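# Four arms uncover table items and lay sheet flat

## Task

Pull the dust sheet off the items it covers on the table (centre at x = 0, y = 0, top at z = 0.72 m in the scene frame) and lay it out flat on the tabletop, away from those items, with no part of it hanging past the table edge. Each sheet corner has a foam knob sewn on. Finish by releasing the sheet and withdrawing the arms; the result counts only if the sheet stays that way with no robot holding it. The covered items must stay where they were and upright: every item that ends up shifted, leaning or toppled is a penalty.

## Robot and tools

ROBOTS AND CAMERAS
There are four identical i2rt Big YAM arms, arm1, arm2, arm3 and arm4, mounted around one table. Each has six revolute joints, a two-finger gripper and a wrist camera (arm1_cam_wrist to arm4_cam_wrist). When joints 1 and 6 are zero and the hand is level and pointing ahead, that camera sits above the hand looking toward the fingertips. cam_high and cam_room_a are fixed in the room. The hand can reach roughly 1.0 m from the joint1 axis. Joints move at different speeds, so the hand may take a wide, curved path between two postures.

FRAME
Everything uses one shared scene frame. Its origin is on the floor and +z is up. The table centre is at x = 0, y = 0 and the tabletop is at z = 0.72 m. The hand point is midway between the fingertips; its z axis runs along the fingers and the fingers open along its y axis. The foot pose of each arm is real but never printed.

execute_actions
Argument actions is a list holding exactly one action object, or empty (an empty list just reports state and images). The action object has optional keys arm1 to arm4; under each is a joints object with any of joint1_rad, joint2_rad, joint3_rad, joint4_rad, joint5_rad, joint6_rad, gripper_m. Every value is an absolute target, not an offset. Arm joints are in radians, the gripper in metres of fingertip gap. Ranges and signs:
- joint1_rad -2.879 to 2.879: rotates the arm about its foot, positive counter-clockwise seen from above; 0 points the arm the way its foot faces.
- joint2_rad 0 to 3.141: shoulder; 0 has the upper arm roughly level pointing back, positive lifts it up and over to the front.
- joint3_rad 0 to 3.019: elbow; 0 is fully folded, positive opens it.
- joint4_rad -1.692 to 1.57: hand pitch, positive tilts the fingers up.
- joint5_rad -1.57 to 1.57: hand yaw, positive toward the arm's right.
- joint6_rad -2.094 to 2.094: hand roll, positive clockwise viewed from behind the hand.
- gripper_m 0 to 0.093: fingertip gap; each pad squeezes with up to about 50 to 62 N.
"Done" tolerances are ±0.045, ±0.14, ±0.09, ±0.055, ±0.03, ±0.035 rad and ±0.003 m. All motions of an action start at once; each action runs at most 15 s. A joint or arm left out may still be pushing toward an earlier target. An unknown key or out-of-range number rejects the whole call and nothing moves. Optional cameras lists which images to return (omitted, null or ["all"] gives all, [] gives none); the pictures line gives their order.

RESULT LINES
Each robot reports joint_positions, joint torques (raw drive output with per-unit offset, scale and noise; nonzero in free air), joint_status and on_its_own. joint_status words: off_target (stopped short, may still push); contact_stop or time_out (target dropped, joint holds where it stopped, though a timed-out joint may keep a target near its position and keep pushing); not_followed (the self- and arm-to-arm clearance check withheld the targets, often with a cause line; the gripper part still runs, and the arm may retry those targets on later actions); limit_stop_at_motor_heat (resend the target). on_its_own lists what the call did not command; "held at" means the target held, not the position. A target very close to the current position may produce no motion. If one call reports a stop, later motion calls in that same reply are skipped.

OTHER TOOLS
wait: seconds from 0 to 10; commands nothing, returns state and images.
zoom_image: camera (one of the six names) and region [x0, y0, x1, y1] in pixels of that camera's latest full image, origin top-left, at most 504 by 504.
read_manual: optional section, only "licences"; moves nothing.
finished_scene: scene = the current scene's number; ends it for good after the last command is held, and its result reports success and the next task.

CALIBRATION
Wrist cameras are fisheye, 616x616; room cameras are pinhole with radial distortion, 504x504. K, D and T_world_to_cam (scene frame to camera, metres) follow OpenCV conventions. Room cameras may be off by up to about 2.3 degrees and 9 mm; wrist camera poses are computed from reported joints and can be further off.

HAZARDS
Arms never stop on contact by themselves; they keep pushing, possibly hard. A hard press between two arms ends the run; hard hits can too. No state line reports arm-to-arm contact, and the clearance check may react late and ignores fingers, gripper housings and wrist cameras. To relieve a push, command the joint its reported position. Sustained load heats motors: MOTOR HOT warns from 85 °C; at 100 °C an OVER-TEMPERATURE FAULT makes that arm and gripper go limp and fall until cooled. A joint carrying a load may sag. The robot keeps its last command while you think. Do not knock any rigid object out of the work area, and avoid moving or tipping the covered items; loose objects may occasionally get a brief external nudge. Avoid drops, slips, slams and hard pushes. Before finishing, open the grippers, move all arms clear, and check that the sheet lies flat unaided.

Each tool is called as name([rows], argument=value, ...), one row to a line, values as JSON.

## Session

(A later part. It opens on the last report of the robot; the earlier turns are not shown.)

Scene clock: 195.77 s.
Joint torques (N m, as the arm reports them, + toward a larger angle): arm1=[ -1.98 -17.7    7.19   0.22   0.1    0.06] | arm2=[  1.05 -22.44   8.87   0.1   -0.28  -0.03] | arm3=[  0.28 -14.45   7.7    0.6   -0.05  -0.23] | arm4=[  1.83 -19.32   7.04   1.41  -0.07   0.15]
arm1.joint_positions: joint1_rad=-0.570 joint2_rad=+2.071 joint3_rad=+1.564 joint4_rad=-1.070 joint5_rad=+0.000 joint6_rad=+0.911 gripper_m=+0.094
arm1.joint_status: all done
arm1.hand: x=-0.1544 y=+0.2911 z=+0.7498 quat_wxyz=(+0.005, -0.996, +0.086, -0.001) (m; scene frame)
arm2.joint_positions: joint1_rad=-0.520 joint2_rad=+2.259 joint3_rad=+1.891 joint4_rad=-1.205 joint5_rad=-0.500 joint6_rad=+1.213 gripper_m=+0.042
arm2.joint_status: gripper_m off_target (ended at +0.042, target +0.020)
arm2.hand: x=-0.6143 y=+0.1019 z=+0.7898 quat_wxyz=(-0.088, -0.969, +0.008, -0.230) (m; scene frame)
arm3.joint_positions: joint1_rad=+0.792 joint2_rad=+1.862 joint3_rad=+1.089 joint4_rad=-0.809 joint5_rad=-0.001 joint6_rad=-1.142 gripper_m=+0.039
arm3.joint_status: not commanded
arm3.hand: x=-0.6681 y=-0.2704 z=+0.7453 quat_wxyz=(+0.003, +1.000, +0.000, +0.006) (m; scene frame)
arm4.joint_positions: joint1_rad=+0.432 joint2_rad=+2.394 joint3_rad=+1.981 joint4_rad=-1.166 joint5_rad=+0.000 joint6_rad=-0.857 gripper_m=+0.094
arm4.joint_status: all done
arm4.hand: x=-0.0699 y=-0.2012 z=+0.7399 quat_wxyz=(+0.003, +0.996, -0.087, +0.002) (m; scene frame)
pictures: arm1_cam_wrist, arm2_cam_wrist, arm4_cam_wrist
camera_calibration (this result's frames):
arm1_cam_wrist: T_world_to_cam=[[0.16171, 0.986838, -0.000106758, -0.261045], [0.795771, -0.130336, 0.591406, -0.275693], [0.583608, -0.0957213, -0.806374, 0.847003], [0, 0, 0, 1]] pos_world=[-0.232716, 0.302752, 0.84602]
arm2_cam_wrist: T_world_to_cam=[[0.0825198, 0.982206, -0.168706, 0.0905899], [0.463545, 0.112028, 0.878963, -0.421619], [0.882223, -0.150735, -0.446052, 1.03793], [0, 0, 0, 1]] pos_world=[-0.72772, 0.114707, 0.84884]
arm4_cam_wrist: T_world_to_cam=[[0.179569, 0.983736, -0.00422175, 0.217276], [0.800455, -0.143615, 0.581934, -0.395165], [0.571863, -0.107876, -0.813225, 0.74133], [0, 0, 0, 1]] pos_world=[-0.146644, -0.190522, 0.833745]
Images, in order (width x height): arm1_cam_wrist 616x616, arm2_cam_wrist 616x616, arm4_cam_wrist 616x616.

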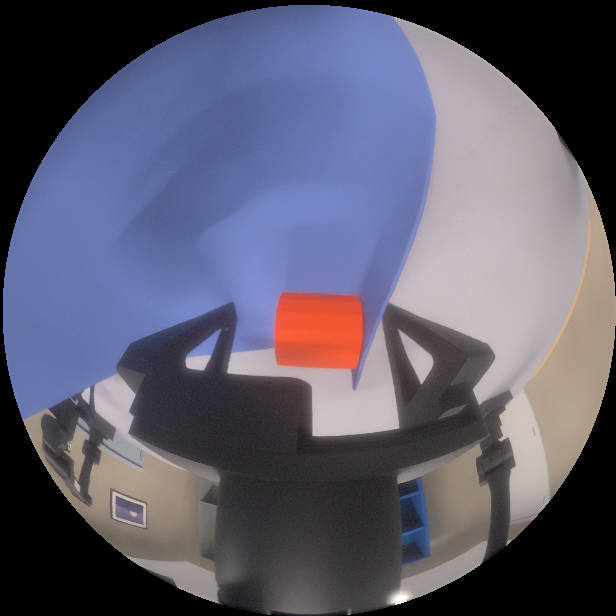

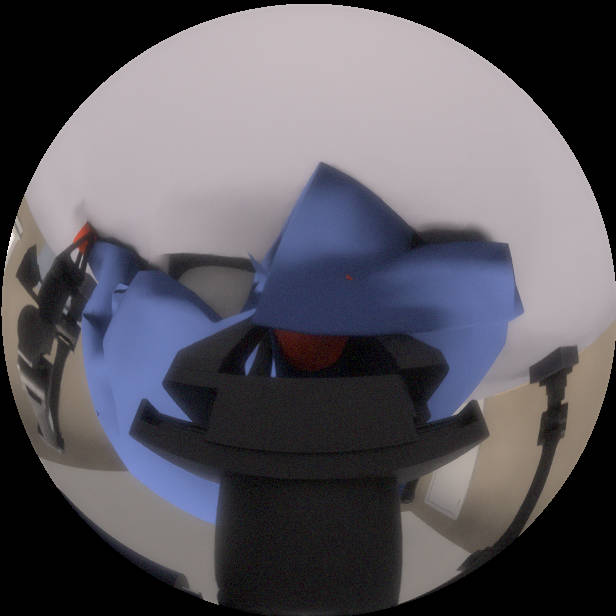

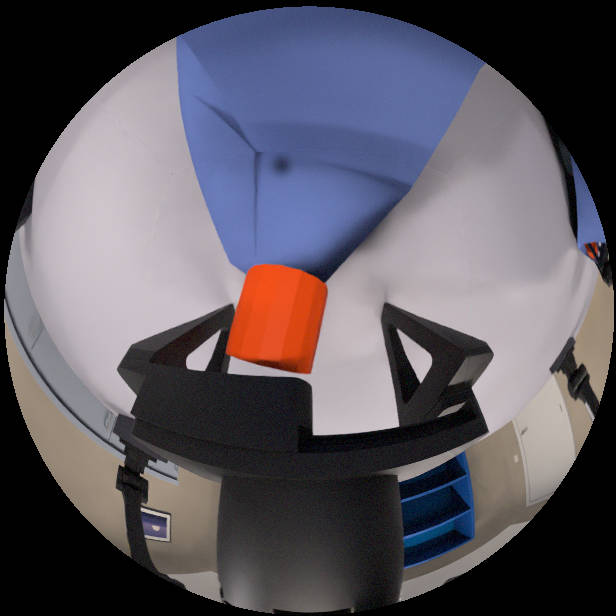

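execute_actions([
  {"arm1":{"joints":{"gripper_m":0.025}},"arm4":{"joints":{"gripper_m":0.02}}},
], cameras=[])

execute_actions([
  {"arm1":{"joints":{"joint1_rad":-0.544,"joint2_rad":1.46,"joint3_rad":1.62,"joint4_rad":-1.44}},"arm2":{"joints":{"joint1_rad":-0.756,"joint2_rad":1.466,"joint3_rad":1.56,"joint4_rad":-1.384,"joint5_rad":0}},"arm3":{"joints":{"joint1_rad":0.942,"joint2_rad":1.364,"joint3_rad":1.43,"joint4_rad":-1.343}},"arm4":{"joints":{"joint1_rad":0.524,"joint2_rad":1.747,"joint3_rad":1.82,"joint4_rad":-1.37}}},
], cameras=["cam_high","cam_room_a"])

Scene clock: 218.47 s.
Joint torques (N m, as the arm reports them, + toward a larger angle): arm1=[ -2.84 -18.48   7.25   0.21   0.12   0.06] | arm2=[  0.65 -23.29   8.98   0.22  -0.28  -0.01] | arm3=[  0.22 -14.46   7.68   0.55  -0.05  -0.22] | arm4=[  1.79 -19.5    7.1    1.3   -0.07   0.16]
arm1.joint_positions: joint1_rad=-0.570 joint2_rad=+2.071 joint3_rad=+1.564 joint4_rad=-1.070 joint5_rad=+0.000 joint6_rad=+0.912 gripper_m=+0.040
arm1.joint_status: gripper_m off_target (ended at +0.040, target +0.025)
arm1.hand: x=-0.1544 y=+0.2911 z=+0.7498 quat_wxyz=(+0.005, -0.996, +0.086, -0.001) (m; scene frame)
arm2.joint_positions: joint1_rad=-0.520 joint2_rad=+2.259 joint3_rad=+1.891 joint4_rad=-1.205 joint5_rad=-0.500 joint6_rad=+1.213 gripper_m=+0.042
arm2.joint_status: not commanded
arm2.hand: x=-0.6143 y=+0.1019 z=+0.7898 quat_wxyz=(-0.088, -0.969, +0.008, -0.230) (m; scene frame)
arm3.joint_positions: joint1_rad=+0.792 joint2_rad=+1.862 joint3_rad=+1.089 joint4_rad=-0.809 joint5_rad=-0.001 joint6_rad=-1.142 gripper_m=+0.039
arm3.joint_status: not commanded
arm3.hand: x=-0.6681 y=-0.2704 z=+0.7453 quat_wxyz=(+0.003, +1.000, +0.000, +0.006) (m; scene frame)
arm4.joint_positions: joint1_rad=+0.432 joint2_rad=+2.394 joint3_rad=+1.981 joint4_rad=-1.166 joint5_rad=+0.000 joint6_rad=-0.857 gripper_m=+0.037
arm4.joint_status: gripper_m off_target (ended at +0.037, target +0.020)
arm4.hand: x=-0.0699 y=-0.2012 z=+0.7399 quat_wxyz=(+0.003, +0.996, -0.088, +0.002) (m; scene frame)
pictures: none
No camera images: the call's "cameras" was empty. Leave "cameras" out to get every camera's image.

Scene clock: 221.30 s.
Joint torques (N m, as the arm reports them, + toward a larger angle): arm1=[ -1.04 -12.23   9.97  -0.33  -0.07   0.08] | arm2=[ -3.63 -15.88   8.8   -1.45   1.12  -0.2 ] | arm3=[  3.39 -12.22  10.08  -1.78  -1.22   0.  ] | arm4=[  1.76 -14.88   9.29   0.46   0.01   0.12]
arm1.joint_positions: joint1_rad=-0.552 joint2_rad=+1.458 joint3_rad=+1.616 joint4_rad=-1.423 joint5_rad=+0.006 joint6_rad=+0.912 gripper_m=+0.040
arm1.joint_status: all done
arm1.hand: x=-0.0764 y=+0.3494 z=+1.0913 quat_wxyz=(-0.108, -0.986, +0.076, +0.106) (m; scene frame)
arm2.joint_positions: joint1_rad=-0.698 joint2_rad=+1.501 joint3_rad=+1.562 joint4_rad=-1.337 joint5_rad=-0.027 joint6_rad=+1.227 gripper_m=+0.041
arm2.joint_status: joint1_rad time_out (moved -0.178 of -0.236); the others done
arm2.on_its_own: joint1_rad reads -0.698 and still pushes toward -0.756 since a time_out
arm2.hand: x=-0.7121 y=+0.3150 z=+1.0729 quat_wxyz=(-0.138, -0.984, +0.100, +0.052) (m; scene frame)
arm3.joint_positions: joint1_rad=+0.909 joint2_rad=+1.388 joint3_rad=+1.438 joint4_rad=-1.281 joint5_rad=+0.027 joint6_rad=-1.160 gripper_m=+0.039
arm3.joint_status: joint4_rad time_out (moved -0.472 of -0.534); the others done
arm3.on_its_own: joint4_rad reads -1.281 and still pushes toward -1.343 since a time_out
arm3.hand: x=-0.7234 y=-0.2808 z=+1.0863 quat_wxyz=(-0.158, +0.983, +0.065, -0.062) (m; scene frame)
arm4.joint_positions: joint1_rad=+0.521 joint2_rad=+1.740 joint3_rad=+1.812 joint4_rad=-1.350 joint5_rad=-0.001 joint6_rad=-0.851 gripper_m=+0.037
arm4.joint_status: all done
arm4.hand: x=-0.0692 y=-0.3073 z=+1.0850 quat_wxyz=(-0.113, +0.988, -0.045, -0.091) (m; scene frame)
pictures: cam_high, cam_room_a
Images, in order (width x height): cam_high 504x504, cam_room_a 504x504.

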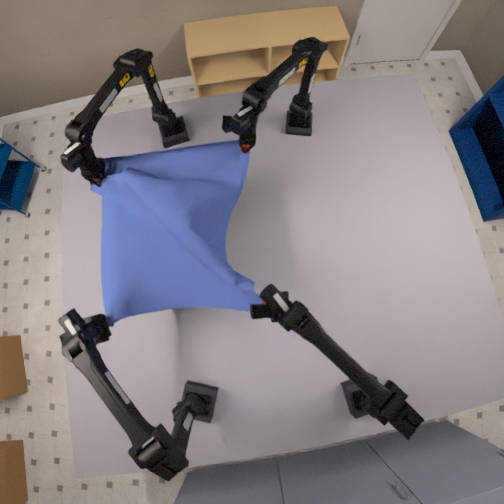

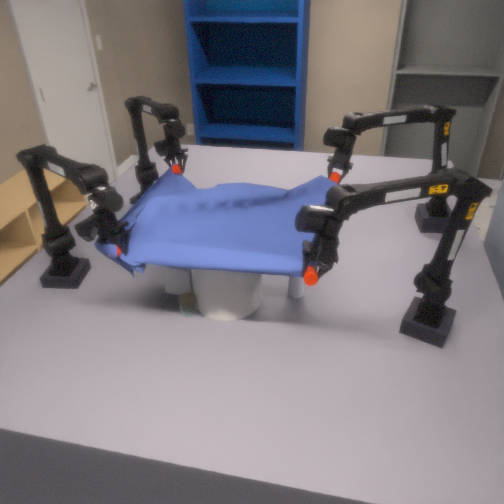

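execute_actions([
  {"arm1":{"joints":{"joint1_rad":-0.483,"joint2_rad":1.331,"joint3_rad":1.82,"joint4_rad":-1.575}},"arm2":{"joints":{"joint1_rad":-0.645,"joint2_rad":1.521,"joint3_rad":1.96,"joint4_rad":-1.522,"joint5_rad":0}},"arm3":{"joints":{"joint1_rad":0.854,"joint2_rad":1.34,"joint3_rad":1.73,"joint4_rad":-1.471}},"arm4":{"joints":{"joint1_rad":0.482,"joint2_rad":1.537,"joint3_rad":1.9,"joint4_rad":-1.443}}},
], cameras=["cam_high","cam_room_a"])

Scene clock: 258.37 s.
Joint torques (N m, as the arm reports them, + toward a larger angle): arm1=[-0.58 -9.98 10.93 -0.16 -0.22  0.02] | arm2=[ -1.84 -13.76  11.09  -0.09   0.74  -0.21] | arm3=[ 1.99 -9.02 13.78  0.3  -0.36  0.01] | arm4=[  1.98 -11.06  10.99   0.82  -0.02   0.12]
arm1.joint_positions: joint1_rad=-0.490 joint2_rad=+1.326 joint3_rad=+1.796 joint4_rad=-1.555 joint5_rad=+0.009 joint6_rad=+0.912 gripper_m=+0.040
arm1.joint_status: all done
arm1.hand: x=-0.0231 y=+0.3611 z=+1.2211 quat_wxyz=(-0.178, -0.970, +0.045, +0.160) (m; scene frame)
arm2.joint_positions: joint1_rad=-0.605 joint2_rad=+1.532 joint3_rad=+1.924 joint4_rad=-1.508 joint5_rad=-0.016 joint6_rad=+1.227 gripper_m=+0.041
arm2.joint_status: all done
arm2.hand: x=-0.6799 y=+0.2747 z=+1.2088 quat_wxyz=(-0.211, -0.973, +0.053, +0.082) (m; scene frame)
arm3.joint_positions: joint1_rad=+0.839 joint2_rad=+1.341 joint3_rad=+1.691 joint4_rad=-1.452 joint5_rad=+0.007 joint6_rad=-1.160 gripper_m=+0.039
arm3.joint_status: all done
arm3.hand: x=-0.6927 y=-0.2771 z=+1.2105 quat_wxyz=(-0.214, +0.972, +0.032, -0.093) (m; scene frame)
arm4.joint_positions: joint1_rad=+0.480 joint2_rad=+1.529 joint3_rad=+1.869 joint4_rad=-1.424 joint5_rad=-0.001 joint6_rad=-0.851 gripper_m=+0.037
arm4.joint_status: all done
arm4.hand: x=-0.0180 y=-0.3391 z=+1.2227 quat_wxyz=(-0.191, +0.968, -0.065, -0.147) (m; scene frame)
pictures: cam_high, cam_room_a
Images, in order (width x height): cam_high 504x504, cam_room_a 504x504.

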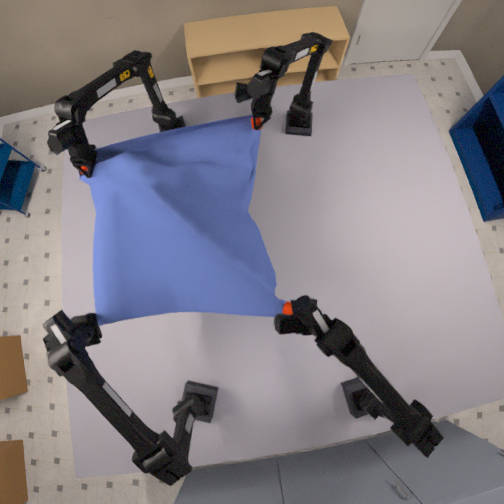

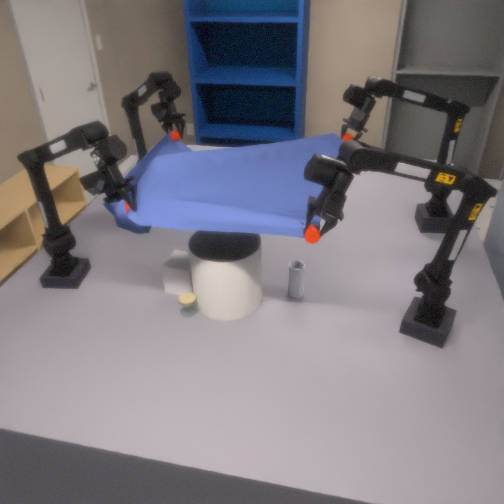

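execute_actions([
  {"arm1":{"joints":{"joint1_rad":0.396,"joint2_rad":1.047,"joint3_rad":1.59,"joint4_rad":-1.64,"joint6_rad":1.88}},"arm2":{"joints":{"joint1_rad":0.12,"joint2_rad":1.39,"joint3_rad":1.8,"joint4_rad":-1.513,"joint6_rad":1.79}},"arm3":{"joints":{"joint1_rad":0.065,"joint2_rad":1.255,"joint3_rad":1.64,"joint4_rad":-1.481,"joint6_rad":-1.87}},"arm4":{"joints":{"joint1_rad":-0.204,"joint2_rad":1.30,"joint3_rad":1.64,"joint4_rad":-1.436,"joint6_rad":-1.49}}},
], cameras=["cam_high","cam_room_a"])

Scene clock: 269.63 s.
Joint torques (N m, as the arm reports them, + toward a larger angle): arm1=[ 0.21 -3.04  7.82  0.33 -0.16  0.05] | arm2=[  0.56 -13.39   9.4    0.    -0.27  -0.07] | arm3=[ 0.56 -9.14  9.92  0.31  0.   -0.08] | arm4=[ 1.44 -9.3   8.04  1.07  0.    0.02]
arm1.joint_positions: joint1_rad=+0.383 joint2_rad=+1.037 joint3_rad=+1.601 joint4_rad=-1.628 joint5_rad=+0.007 joint6_rad=+1.869 gripper_m=+0.040
arm1.joint_status: all done
arm1.hand: x=+0.3249 y=+0.3619 z=+1.2305 quat_wxyz=(-0.243, -0.965, +0.086, -0.047) (m; scene frame)
arm2.joint_positions: joint1_rad=+0.114 joint2_rad=+1.419 joint3_rad=+1.788 joint4_rad=-1.500 joint5_rad=+0.009 joint6_rad=+1.807 gripper_m=+0.041
arm2.joint_status: all done
arm2.hand: x=-0.3199 y=+0.2800 z=+1.2016 quat_wxyz=(-0.213, -0.976, -0.012, -0.048) (m; scene frame)
arm3.joint_positions: joint1_rad=+0.070 joint2_rad=+1.271 joint3_rad=+1.645 joint4_rad=-1.463 joint5_rad=-0.002 joint6_rad=-1.865 gripper_m=+0.039
arm3.joint_status: all done
arm3.hand: x=-0.3495 y=-0.2718 z=+1.2205 quat_wxyz=(-0.231, +0.970, +0.002, +0.071) (m; scene frame)
arm4.joint_positions: joint1_rad=-0.202 joint2_rad=+1.313 joint3_rad=+1.646 joint4_rad=-1.424 joint5_rad=-0.002 joint6_rad=-1.478 gripper_m=+0.037
arm4.joint_status: all done
arm4.hand: x=+0.3300 y=-0.3332 z=+1.2217 quat_wxyz=(-0.238, +0.967, -0.091, -0.001) (m; scene frame)
pictures: cam_high, cam_room_a
Images, in order (width x height): cam_high 504x504, cam_room_a 504x504.

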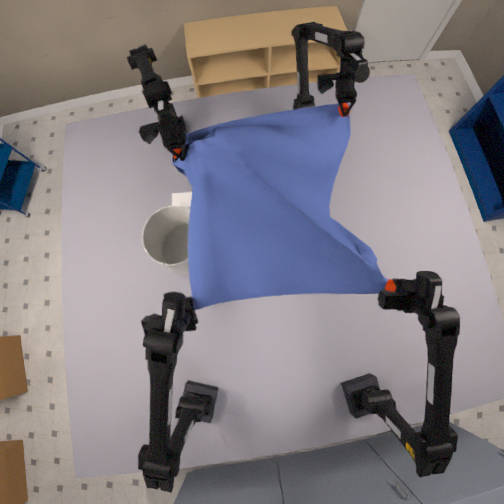

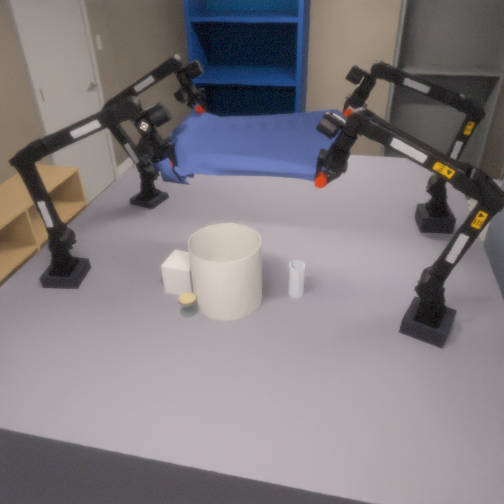

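execute_actions([
  {"arm1":{"joints":{"joint1_rad":1.227,"joint2_rad":1.578,"joint3_rad":1.67,"joint4_rad":-1.376,"joint6_rad":2.09}},"arm2":{"joints":{"joint1_rad":0.621,"joint2_rad":2.0,"joint3_rad":2.14,"joint4_rad":-1.11,"joint6_rad":2.09}},"arm3":{"joints":{"joint1_rad":-0.62,"joint2_rad":1.76,"joint3_rad":1.82,"joint4_rad":-1.335,"joint6_rad":-2.09}},"arm4":{"joints":{"joint1_rad":-0.949,"joint2_rad":1.72,"joint3_rad":1.72,"joint4_rad":-1.28,"joint6_rad":-1.9}}},
], cameras=["cam_high","cam_room_a"])

Scene clock: 296.63 s.
Joint torques (N m, as the arm reports them, + toward a larger angle): arm1=[  0.02 -15.49  11.26   0.54  -0.46   0.  ] | arm2=[  2.37 -23.62  11.97   0.17  -0.55  -0.12] | arm3=[ -1.04 -16.64  12.43  -0.35   0.67   0.  ] | arm4=[  0.78 -17.26  10.56   1.48   0.08   0.02]
arm1.joint_positions: joint1_rad=+1.214 joint2_rad=+1.574 joint3_rad=+1.649 joint4_rad=-1.386 joint5_rad=+0.016 joint6_rad=+2.079 gripper_m=+0.040
arm1.joint_status: all done
joint sent to its limit — the command would take arm1.joint6_rad past its upper limit, so that joint was sent only as far as its limit.
arm1.hand: x=+0.7206 y=+0.3778 z=+1.0499 quat_wxyz=(-0.099, -0.968, -0.217, -0.080) (m; scene frame)
arm2.joint_positions: joint1_rad=+0.599 joint2_rad=+2.028 joint3_rad=+2.101 joint4_rad=-1.098 joint5_rad=+0.015 joint6_rad=+2.104 gripper_m=+0.041
arm2.joint_status: all done
arm2.hand: x=+0.0669 y=+0.1972 z=+1.0287 quat_wxyz=(-0.221, -0.958, -0.100, -0.154) (m; scene frame)
arm3.joint_positions: joint1_rad=-0.594 joint2_rad=+1.770 joint3_rad=+1.798 joint4_rad=-1.310 joint5_rad=-0.018 joint6_rad=-2.095 gripper_m=+0.039
arm3.joint_status: all done
arm3.hand: x=+0.0246 y=-0.3394 z=+1.0522 quat_wxyz=(-0.116, +0.966, -0.211, +0.093) (m; scene frame)
arm4.joint_positions: joint1_rad=-0.938 joint2_rad=+1.745 joint3_rad=+1.694 joint4_rad=-1.292 joint5_rad=-0.005 joint6_rad=-1.890 gripper_m=+0.037
arm4.joint_status: all done
arm4.hand: x=+0.7220 y=-0.3981 z=+1.0330 quat_wxyz=(-0.096, +0.961, -0.252, +0.060) (m; scene frame)
pictures: cam_high, cam_room_a
Images, in order (width x height): cam_high 504x504, cam_room_a 504x504.

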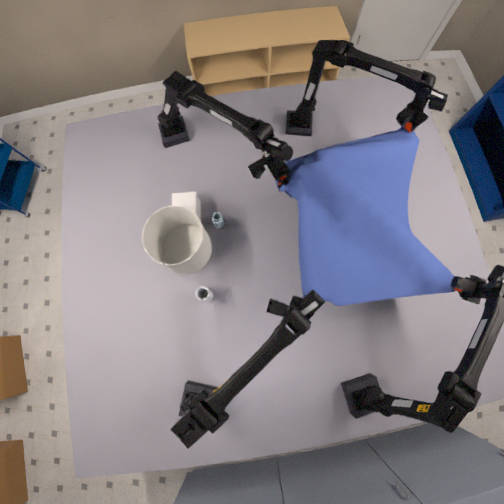

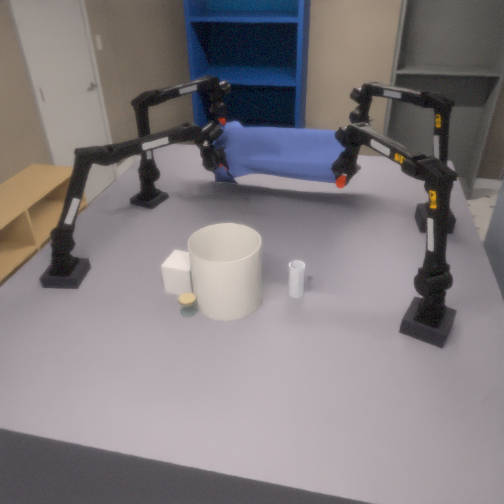

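execute_actions([
  {"arm1":{"joints":{"joint2_rad":1.795,"joint3_rad":1.265,"joint4_rad":-0.906}},"arm2":{"joints":{"joint1_rad":0.603,"joint2_rad":2.265,"joint3_rad":1.955,"joint4_rad":-0.868}},"arm3":{"joints":{"joint1_rad":-0.593,"joint2_rad":2.04,"joint3_rad":1.55,"joint4_rad":-0.943}},"arm4":{"joints":{"joint2_rad":1.985,"joint3_rad":1.42,"joint4_rad":-0.864}}},
], cameras=[])

execute_actions([
  {"arm2":{"joints":{"gripper_m":0.093}}},
], cameras=[])

execute_actions([
  {"arm2":{"joints":{"joint2_rad":2.0,"joint4_rad":-1.3,"joint6_rad":0.5}}},
])

Scene clock: 321.37 s.
Joint torques (N m, as the arm reports them, + toward a larger angle): arm1=[  0.77 -16.08   9.36   0.7   -0.21   0.06] | arm2=[  1.11 -24.43   9.54  -0.09  -0.23  -0.04] | arm3=[ -0.28 -16.34  10.39   0.17   0.33  -0.02] | arm4=[  1.28 -18.38   8.9    1.47  -0.02   0.04]
arm1.joint_positions: joint1_rad=+1.214 joint2_rad=+1.799 joint3_rad=+1.242 joint4_rad=-0.928 joint5_rad=+0.010 joint6_rad=+2.080 gripper_m=+0.040
arm1.joint_status: all done
arm1.hand: x=+0.7075 y=+0.3895 z=+0.7868 quat_wxyz=(-0.032, -0.975, -0.219, -0.024) (m; scene frame)
arm2.joint_positions: joint1_rad=+0.596 joint2_rad=+2.275 joint3_rad=+1.941 joint4_rad=-0.856 joint5_rad=+0.007 joint6_rad=+2.104 gripper_m=+0.041
arm2.joint_status: all done
arm2.hand: x=+0.0745 y=+0.1875 z=+0.7921 quat_wxyz=(-0.154, -0.977, -0.102, -0.109) (m; scene frame)
arm3.joint_positions: joint1_rad=-0.578 joint2_rad=+2.027 joint3_rad=+1.536 joint4_rad=-0.938 joint5_rad=-0.010 joint6_rad=-2.095 gripper_m=+0.039
arm3.joint_status: all done
arm3.hand: x=+0.0261 y=-0.3278 z=+0.8057 quat_wxyz=(-0.059, +0.976, -0.206, +0.046) (m; scene frame)
arm4.joint_positions: joint1_rad=-0.942 joint2_rad=+2.010 joint3_rad=+1.391 joint4_rad=-0.882 joint5_rad=-0.002 joint6_rad=-1.893 gripper_m=+0.037
arm4.joint_status: all done
arm4.hand: x=+0.7100 y=-0.4130 z=+0.7782 quat_wxyz=(-0.029, +0.967, -0.254, +0.018) (m; scene frame)
pictures: none
No camera images: the call's "cameras" was empty. Leave "cameras" out to get every camera's image.

Scene clock: 322.07 s.
Joint torques (N m, as the arm reports them, + toward a larger angle): arm1=[ -1.17 -16.55   9.55   0.21  -0.09   0.05] | arm2=[  0.54 -23.89   9.53   0.02   0.04  -0.05] | arm3=[  0.45 -16.68  10.21   0.24   0.02  -0.02] | arm4=[  1.08 -19.01   8.91   1.49  -0.07   0.05]
arm1.joint_positions: joint1_rad=+1.215 joint2_rad=+1.799 joint3_rad=+1.242 joint4_rad=-0.920 joint5_rad=+0.005 joint6_rad=+2.080 gripper_m=+0.040
arm1.joint_status: not commanded
arm1.hand: x=+0.7098 y=+0.3892 z=+0.7870 quat_wxyz=(-0.033, -0.975, -0.220, -0.029) (m; scene frame)
arm2.joint_positions: joint1_rad=+0.597 joint2_rad=+2.275 joint3_rad=+1.941 joint4_rad=-0.860 joint5_rad=+0.001 joint6_rad=+2.104 gripper_m=+0.093
arm2.joint_status: all done
arm2.hand: x=+0.0752 y=+0.1893 z=+0.7918 quat_wxyz=(-0.151, -0.977, -0.103, -0.110) (m; scene frame)
arm3.joint_positions: joint1_rad=-0.585 joint2_rad=+2.027 joint3_rad=+1.536 joint4_rad=-0.938 joint5_rad=-0.003 joint6_rad=-2.095 gripper_m=+0.039
arm3.joint_status: not commanded
arm3.hand: x=+0.0296 y=-0.3327 z=+0.8057 quat_wxyz=(-0.057, +0.975, -0.210, +0.049) (m; scene frame)
arm4.joint_positions: joint1_rad=-0.944 joint2_rad=+2.010 joint3_rad=+1.391 joint4_rad=-0.882 joint5_rad=+0.000 joint6_rad=-1.894 gripper_m=+0.037
arm4.joint_status: not commanded
arm4.hand: x=+0.7110 y=-0.4141 z=+0.7782 quat_wxyz=(-0.029, +0.966, -0.254, +0.019) (m; scene frame)
pictures: none
No camera images: the call's "cameras" was empty. Leave "cameras" out to get every camera's image.

Scene clock: 324.23 s.
Joint torques (N m, as the arm reports them, + toward a larger angle): arm1=[  0.35 -16.93   9.21   0.54  -0.12   0.05] | arm2=[  0.82 -20.92  10.14  -0.39   0.07  -0.04] | arm3=[  0.23 -16.57  10.31   0.2    0.    -0.02] | arm4=[  1.26 -18.49   8.94   1.47  -0.06   0.03]
arm1.joint_positions: joint1_rad=+1.215 joint2_rad=+1.799 joint3_rad=+1.242 joint4_rad=-0.919 joint5_rad=+0.003 joint6_rad=+2.080 gripper_m=+0.040
arm1.joint_status: not commanded
arm1.hand: x=+0.7103 y=+0.3894 z=+0.7870 quat_wxyz=(-0.033, -0.974, -0.220, -0.030) (m; scene frame)
arm2.joint_positions: joint1_rad=+0.597 joint2_rad=+2.009 joint3_rad=+1.938 joint4_rad=-1.292 joint5_rad=+0.000 joint6_rad=+0.515 gripper_m=+0.093
arm2.joint_status: all done
arm2.hand: x=+0.0117 y=+0.2591 z=+0.9478 quat_wxyz=(-0.102, -0.618, -0.779, +0.017) (m; scene frame)
arm3.joint_positions: joint1_rad=-0.585 joint2_rad=+2.027 joint3_rad=+1.536 joint4_rad=-0.938 joint5_rad=-0.002 joint6_rad=-2.095 gripper_m=+0.039
arm3.joint_status: not commanded
arm3.hand: x=+0.0297 y=-0.3327 z=+0.8057 quat_wxyz=(-0.057, +0.975, -0.210, +0.049) (m; scene frame)
arm4.joint_positions: joint1_rad=-0.944 joint2_rad=+2.010 joint3_rad=+1.391 joint4_rad=-0.882 joint5_rad=+0.000 joint6_rad=-1.894 gripper_m=+0.037
arm4.joint_status: not commanded
arm4.hand: x=+0.7110 y=-0.4141 z=+0.7782 quat_wxyz=(-0.029, +0.966, -0.254, +0.019) (m; scene frame)
pictures: arm1_cam_wrist, arm2_cam_wrist, arm3_cam_wrist, arm4_cam_wrist, cam_high, cam_room_a
camera_calibration (this result's frames):
arm1_cam_wrist: T_world_to_cam=[[-0.434023, 0.896533, -0.0886122, 0.0300719], [0.678614, 0.39004, 0.622375, -1.11676], [0.592543, 0.209992, -0.777687, 0.233807], [0, 0, 0, 1]] pos_world=[0.632361, 0.359524, 0.879538]
arm2_cam_wrist: T_world_to_cam=[[-0.969578, -0.214784, -0.117415, 0.185092], [-0.244565, 0.870187, 0.427741, -0.628799], [0.0103011, 0.443444, -0.896243, 0.862673], [0, 0, 0, 1]] pos_world=[0.0167921, 0.20438, 1.06386]
arm3_cam_wrist: T_world_to_cam=[[0.40337, 0.906127, 0.127383, 0.189543], [0.676513, -0.389056, 0.625273, -0.644618], [0.616136, -0.166039, -0.76994, 0.672161], [0, 0, 0, 1]] pos_world=[-0.0545064, -0.310937, 0.896441]
arm4_cam_wrist: T_world_to_cam=[[0.495136, 0.866169, 0.0677603, -0.0424344], [0.677957, -0.433963, 0.593338, -1.11513], [0.543337, -0.247844, -0.802096, 0.256598], [0, 0, 0, 1]] pos_world=[0.637605, -0.383576, 0.870343]
Images, in order (width x height): arm1_cam_wrist 616x616, arm2_cam_wrist 616x616, arm3_cam_wrist 616x616, arm4_cam_wrist 616x616, cam_high 504x504, cam_room_a 504x504.

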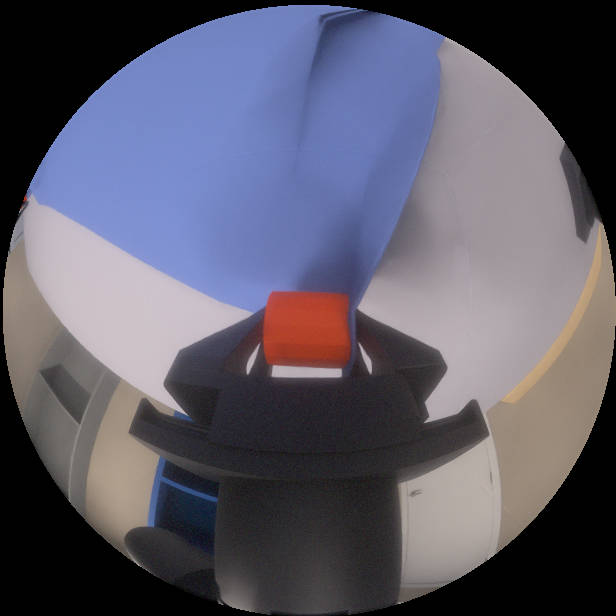

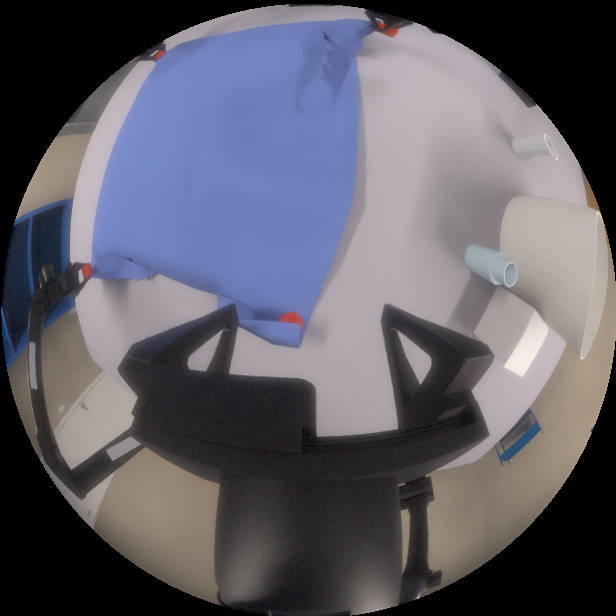

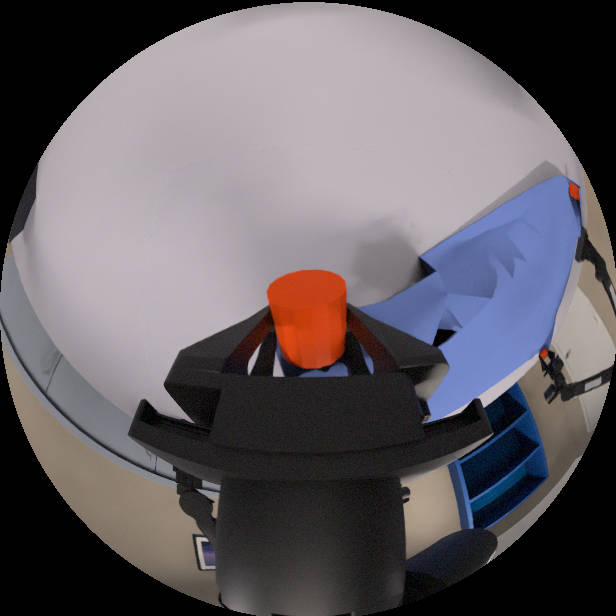

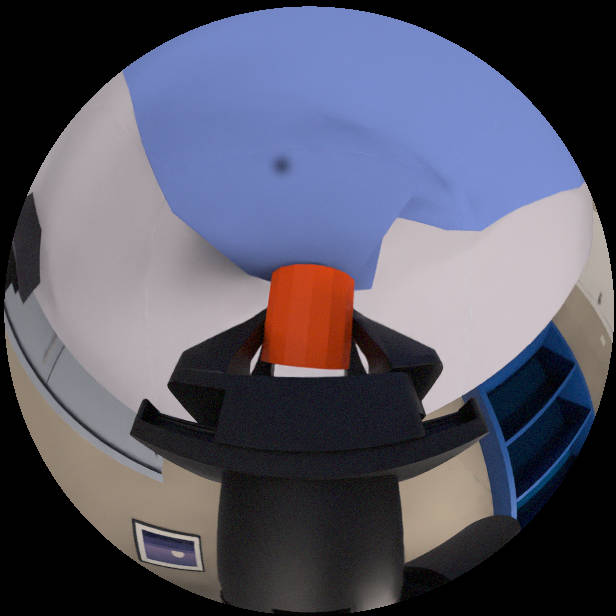

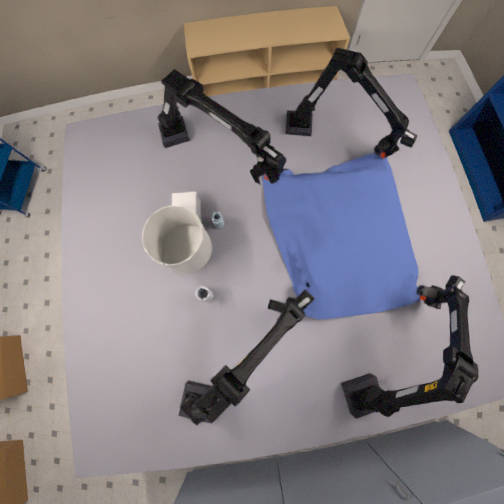

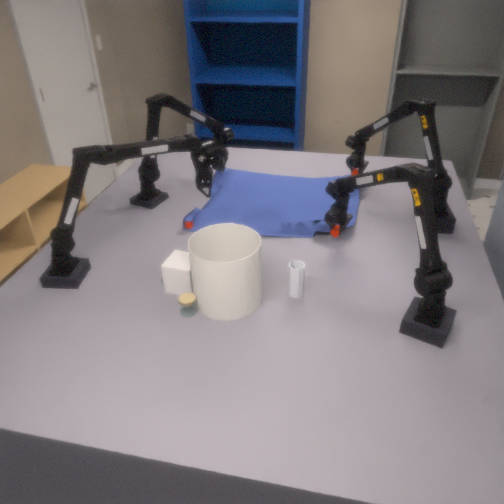

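execute_actions([
  {"arm1":{"joints":{"joint1_rad":1.27}},"arm2":{"joints":{"joint1_rad":0.77,"joint2_rad":2.01,"joint3_rad":1.735,"joint4_rad":-1.285,"joint6_rad":0.908}},"arm3":{"joints":{"joint1_rad":-0.745,"joint2_rad":1.89,"joint3_rad":1.275,"joint4_rad":-0.81}},"arm4":{"joints":{"joint1_rad":-1.01,"joint2_rad":1.93,"joint3_rad":1.3,"joint4_rad":-0.78}}},
])

Scene clock: 339.50 s.
Joint torques (N m, as the arm reports them, + toward a larger angle): arm1=[ -0.36 -17.39   9.5    0.2   -0.47   0.04] | arm2=[  1.03 -21.21   9.41  -0.11   0.11   0.31] | arm3=[  0.44 -14.89   7.68   0.27   0.09  -0.02] | arm4=[  1.79 -16.99   6.14   1.56  -0.05   0.05]
arm1.joint_positions: joint1_rad=+1.259 joint2_rad=+1.799 joint3_rad=+1.242 joint4_rad=-0.916 joint5_rad=+0.017 joint6_rad=+2.081 gripper_m=+0.040
arm1.joint_status: all done
arm1.hand: x=+0.7225 y=+0.4060 z=+0.7872 quat_wxyz=(-0.038, -0.969, -0.241, -0.027) (m; scene frame)
arm2.joint_positions: joint1_rad=+0.765 joint2_rad=+2.022 joint3_rad=+1.718 joint4_rad=-1.290 joint5_rad=-0.001 joint6_rad=+0.893 gripper_m=+0.093
arm2.joint_status: all done
arm2.hand: x=+0.0341 y=+0.3848 z=+0.8523 quat_wxyz=(+0.012, -0.700, -0.714, +0.001) (m; scene frame)
arm3.joint_positions: joint1_rad=-0.737 joint2_rad=+1.886 joint3_rad=+1.286 joint4_rad=-0.806 joint5_rad=-0.004 joint6_rad=-2.095 gripper_m=+0.039
arm3.joint_status: all done
arm3.hand: x=+0.0236 y=-0.4406 z=+0.7998 quat_wxyz=(-0.062, +0.955, -0.283, +0.061) (m; scene frame)
arm4.joint_positions: joint1_rad=-1.013 joint2_rad=+1.949 joint3_rad=+1.307 joint4_rad=-0.799 joint5_rad=+0.000 joint6_rad=-1.894 gripper_m=+0.037
arm4.joint_status: all done
arm4.hand: x=+0.7284 y=-0.4504 z=+0.7855 quat_wxyz=(-0.053, +0.956, -0.287, +0.037) (m; scene frame)
pictures: arm1_cam_wrist, arm2_cam_wrist, arm3_cam_wrist, arm4_cam_wrist, cam_high, cam_room_a
camera_calibration (this result's frames):
arm1_cam_wrist: T_world_to_cam=[[-0.47191, 0.8762, -0.0978542, 0.0634726], [0.664392, 0.426385, 0.613824, -1.12933], [0.579556, 0.224656, -0.783355, 0.231127], [0, 0, 0, 1]] pos_world=[0.646321, 0.373991, 0.880476]
arm2_cam_wrist: T_world_to_cam=[[-0.99998, 0.00393882, 0.00489754, 0.0351446], [0.00608362, 0.802266, 0.596935, -0.818504], [-0.00157791, 0.596953, -0.802274, 0.582425], [0, 0, 0, 1]] pos_world=[0.0410423, 0.308839, 0.955686]
arm3_cam_wrist: T_world_to_cam=[[0.532473, 0.83316, 0.14939, 0.237724], [0.597767, -0.495089, 0.630525, -0.727828], [0.599289, -0.246437, -0.761657, 0.611804], [0, 0, 0, 1]] pos_world=[-0.0581579, -0.407631, 0.889384]
arm4_cam_wrist: T_world_to_cam=[[0.548827, 0.826582, 0.124703, -0.121732], [0.618126, -0.501714, 0.605147, -1.14318], [0.562769, -0.255039, -0.786286, 0.214201], [0, 0, 0, 1]] pos_world=[0.652891, -0.418297, 0.875393]
Images, in order (width x height): arm1_cam_wrist 616x616, arm2_cam_wrist 616x616, arm3_cam_wrist 616x616, arm4_cam_wrist 616x616, cam_high 504x504, cam_room_a 504x504.

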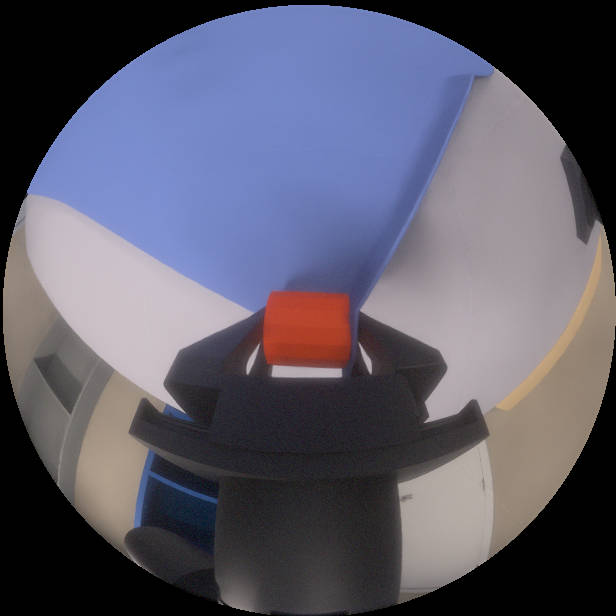

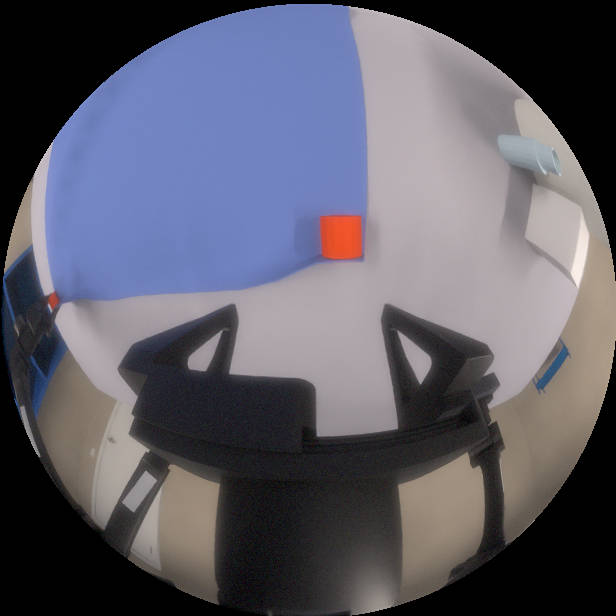

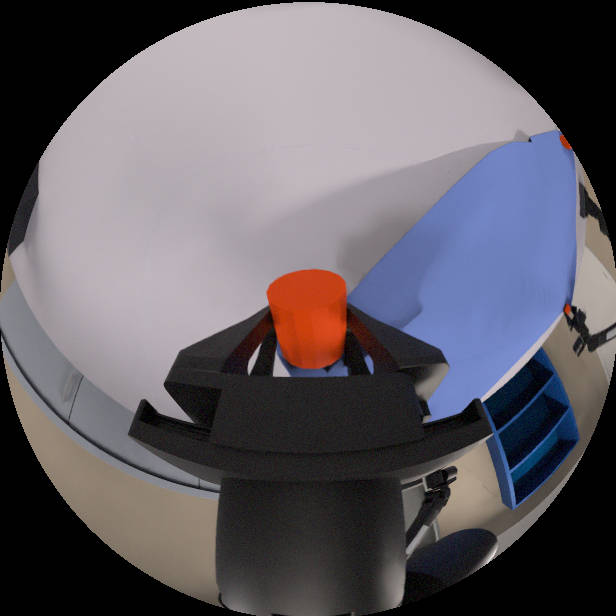

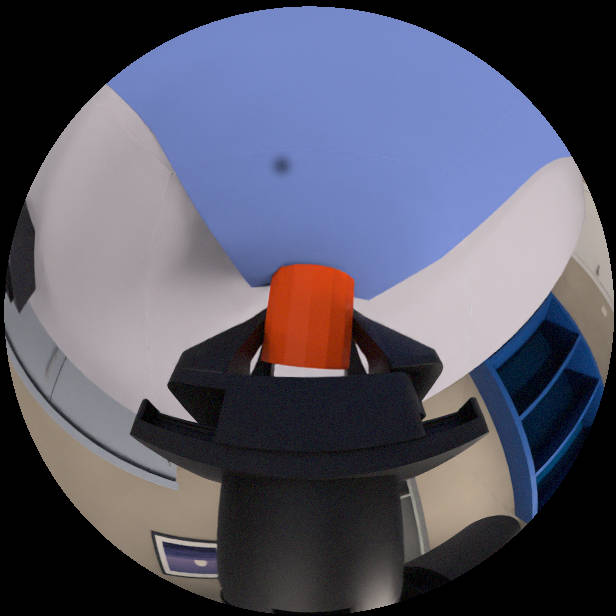

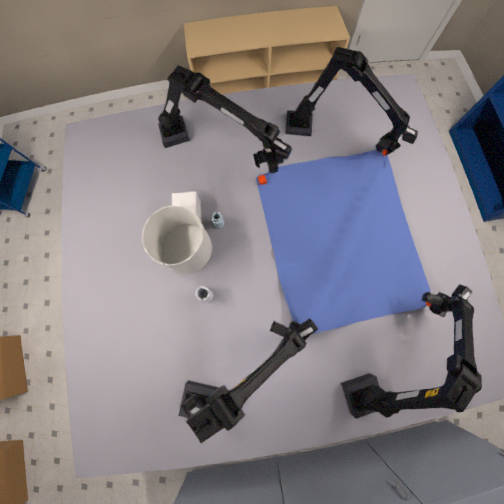

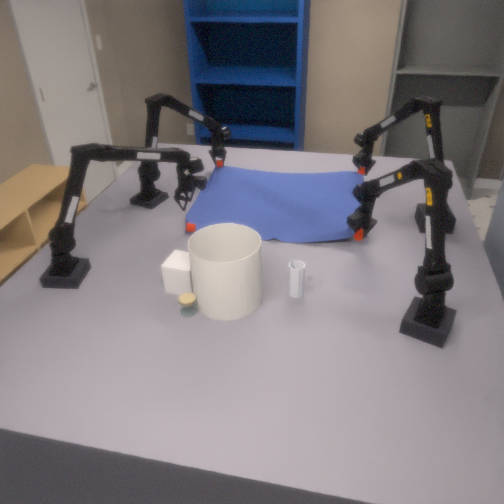

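execute_actions([
  {"arm1":{"joints":{"gripper_m":0.093}},"arm3":{"joints":{"gripper_m":0.093}},"arm4":{"joints":{"gripper_m":0.093}}},
], cameras=[])

execute_actions([
  {"arm1":{"joints":{"joint2_rad":1.3}},"arm2":{"joints":{"joint2_rad":1.5}},"arm3":{"joints":{"joint2_rad":1.4}},"arm4":{"joints":{"joint2_rad":1.4}}},
])

Scene clock: 349.43 s.
Joint torques (N m, as the arm reports them, + toward a larger angle): arm1=[ -0.32 -17.01   9.46   0.28  -0.02   0.04] | arm2=[  0.73 -20.67   9.16  -0.19   0.17   0.24] | arm3=[  0.59 -14.77   8.09   0.3    0.02  -0.02] | arm4=[  1.99 -17.23   6.15   1.65  -0.06   0.04]
arm1.joint_positions: joint1_rad=+1.261 joint2_rad=+1.799 joint3_rad=+1.242 joint4_rad=-0.915 joint5_rad=+0.003 joint6_rad=+2.081 gripper_m=+0.093
arm1.joint_status: all done
arm1.hand: x=+0.7245 y=+0.4087 z=+0.7872 quat_wxyz=(-0.034, -0.969, -0.242, -0.032) (m; scene frame)
arm2.joint_positions: joint1_rad=+0.765 joint2_rad=+2.022 joint3_rad=+1.718 joint4_rad=-1.290 joint5_rad=-0.001 joint6_rad=+0.893 gripper_m=+0.093
arm2.joint_status: not commanded
arm2.hand: x=+0.0341 y=+0.3848 z=+0.8523 quat_wxyz=(+0.012, -0.700, -0.714, +0.001) (m; scene frame)
arm3.joint_positions: joint1_rad=-0.737 joint2_rad=+1.886 joint3_rad=+1.280 joint4_rad=-0.806 joint5_rad=-0.003 joint6_rad=-2.095 gripper_m=+0.093
arm3.joint_status: all done
arm3.hand: x=+0.0213 y=-0.4423 z=+0.7976 quat_wxyz=(-0.059, +0.955, -0.283, +0.059) (m; scene frame)
arm4.joint_positions: joint1_rad=-1.013 joint2_rad=+1.949 joint3_rad=+1.307 joint4_rad=-0.799 joint5_rad=+0.000 joint6_rad=-1.894 gripper_m=+0.093
arm4.joint_status: all done
arm4.hand: x=+0.7284 y=-0.4504 z=+0.7855 quat_wxyz=(-0.053, +0.956, -0.287, +0.037) (m; scene frame)
pictures: none
No camera images: the call's "cameras" was empty. Leave "cameras" out to get every camera's image.

Scene clock: 351.10 s.
Joint torques (N m, as the arm reports them, + toward a larger angle): arm1=[-1.32 -9.06 11.62  1.13  0.    0.  ] | arm2=[  0.85 -14.57  10.13   0.67   0.1    0.23] | arm3=[  0.51 -10.73  11.98   1.16   0.02   0.03] | arm4=[ 1.45 -8.5   9.75  2.34 -0.04  0.09]
arm1.joint_positions: joint1_rad=+1.261 joint2_rad=+1.286 joint3_rad=+1.242 joint4_rad=-0.915 joint5_rad=+0.002 joint6_rad=+2.081 gripper_m=+0.093
arm1.joint_status: all done
arm1.hand: x=+0.7094 y=+0.4174 z=+1.0448 quat_wxyz=(-0.217, -0.926, -0.230, -0.205) (m; scene frame)
arm2.joint_positions: joint1_rad=+0.765 joint2_rad=+1.514 joint3_rad=+1.719 joint4_rad=-1.290 joint5_rad=-0.001 joint6_rad=+0.894 gripper_m=+0.093
arm2.joint_status: all done
arm2.hand: x=-0.0049 y=+0.4156 z=+1.1436 quat_wxyz=(-0.238, -0.680, -0.693, -0.028) (m; scene frame)
arm3.joint_positions: joint1_rad=-0.737 joint2_rad=+1.399 joint3_rad=+1.265 joint4_rad=-0.806 joint5_rad=-0.002 joint6_rad=-2.095 gripper_m=+0.093
arm3.joint_status: all done
arm3.hand: x=+0.0113 y=-0.4479 z=+1.0540 quat_wxyz=(-0.218, +0.910, -0.270, +0.227) (m; scene frame)
arm4.joint_positions: joint1_rad=-1.013 joint2_rad=+1.383 joint3_rad=+1.292 joint4_rad=-0.797 joint5_rad=+0.000 joint6_rad=-1.894 gripper_m=+0.093
arm4.joint_status: all done
arm4.hand: x=+0.7215 y=-0.4558 z=+1.0906 quat_wxyz=(-0.273, +0.903, -0.271, +0.193) (m; scene frame)
pictures: arm1_cam_wrist, arm2_cam_wrist, arm3_cam_wrist, arm4_cam_wrist, cam_high, cam_room_a
camera_calibration (this result's frames):
arm1_cam_wrist: T_world_to_cam=[[-0.340147, 0.791522, -0.507732, 0.442576], [0.365582, 0.60876, 0.704103, -1.24215], [0.866401, 0.0538807, -0.496434, 0.00599282], [0, 0, 0, 1]] pos_world=[0.599457, 0.40554, 1.10229]
arm2_cam_wrist: T_world_to_cam=[[-0.92233, -0.0561283, -0.382305, 0.46276], [-0.175296, 0.942502, 0.284537, -0.718704], [0.344352, 0.329454, -0.879137, 0.99847], [0, 0, 0, 1]] pos_world=[-0.0429937, 0.374404, 1.25921]
arm3_cam_wrist: T_world_to_cam=[[0.393165, 0.761243, 0.515684, -0.20432], [0.314282, -0.638332, 0.70268, -1.0214], [0.864088, -0.114199, -0.490214, 0.581098], [0, 0, 0, 1]] pos_world=[-0.100781, -0.430095, 1.10795]
arm4_cam_wrist: T_world_to_cam=[[0.386664, 0.69963, 0.60084, -0.611653], [0.346986, -0.714008, 0.608106, -1.23061], [0.854454, -0.0266493, -0.518843, 0.0585976], [0, 0, 0, 1]] pos_world=[0.613441, -0.449176, 1.14625]
Images, in order (width x height): arm1_cam_wrist 616x616, arm2_cam_wrist 616x616, arm3_cam_wrist 616x616, arm4_cam_wrist 616x616, cam_high 504x504, cam_room_a 504x504.

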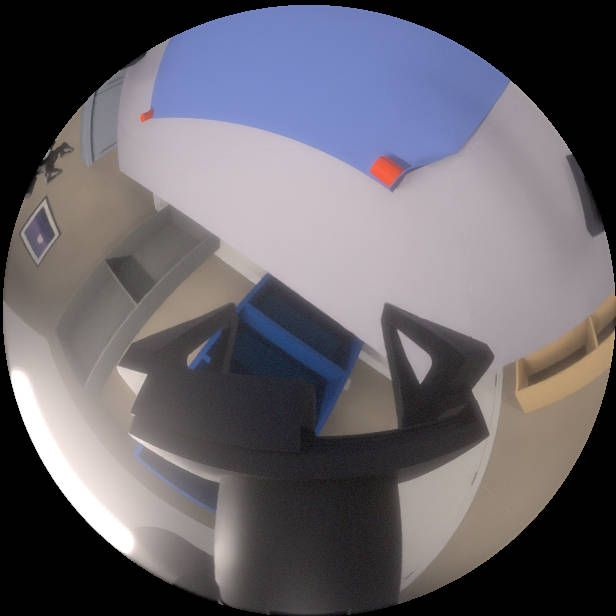

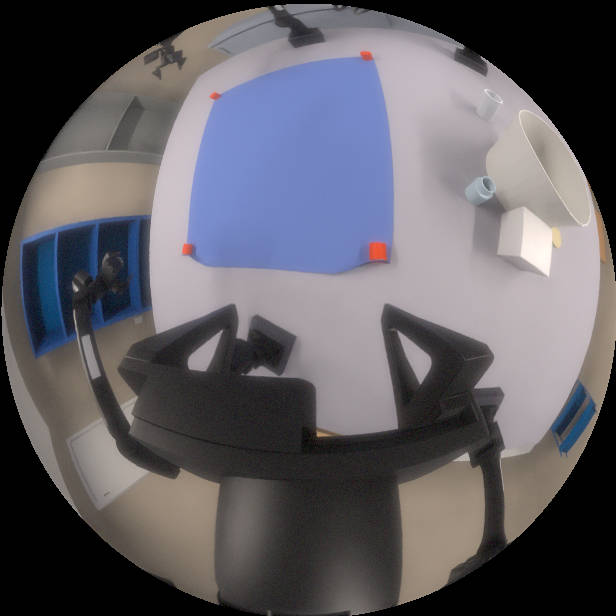

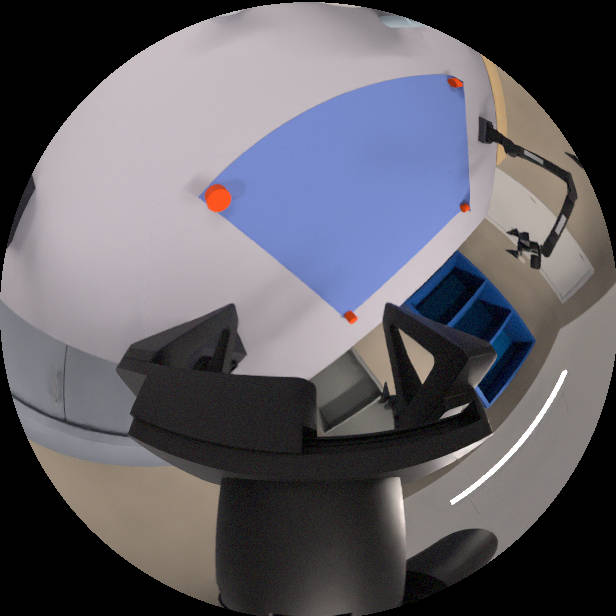

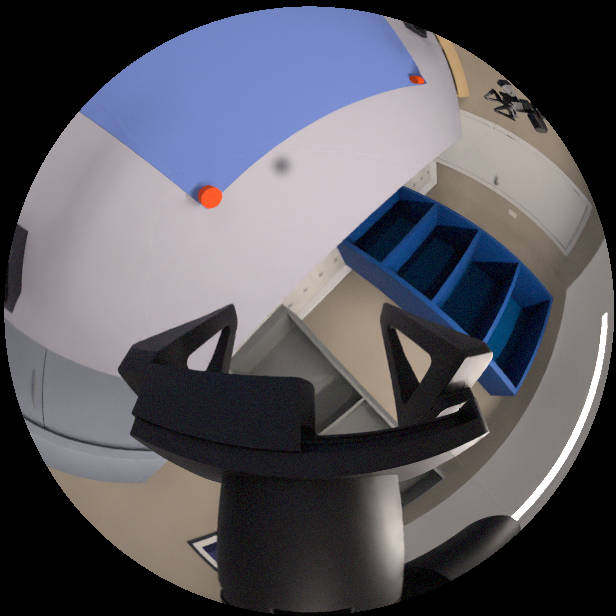

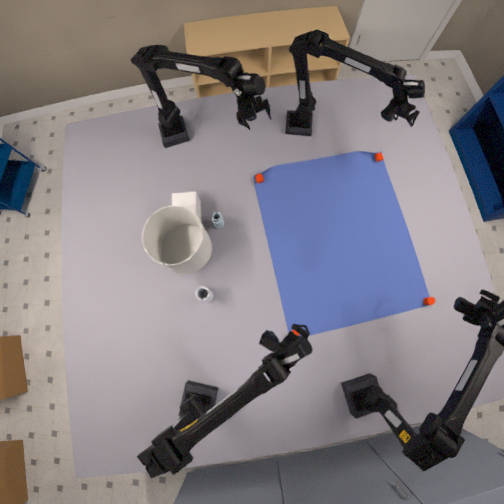

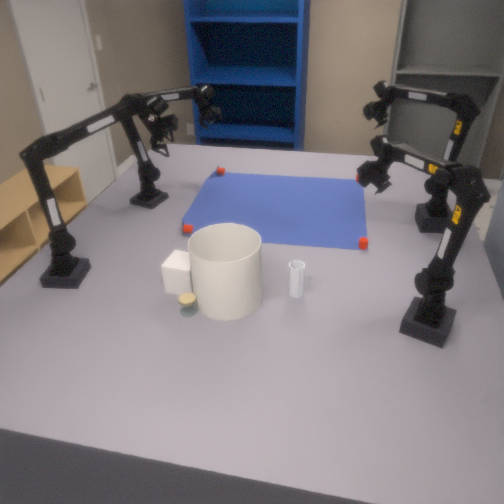

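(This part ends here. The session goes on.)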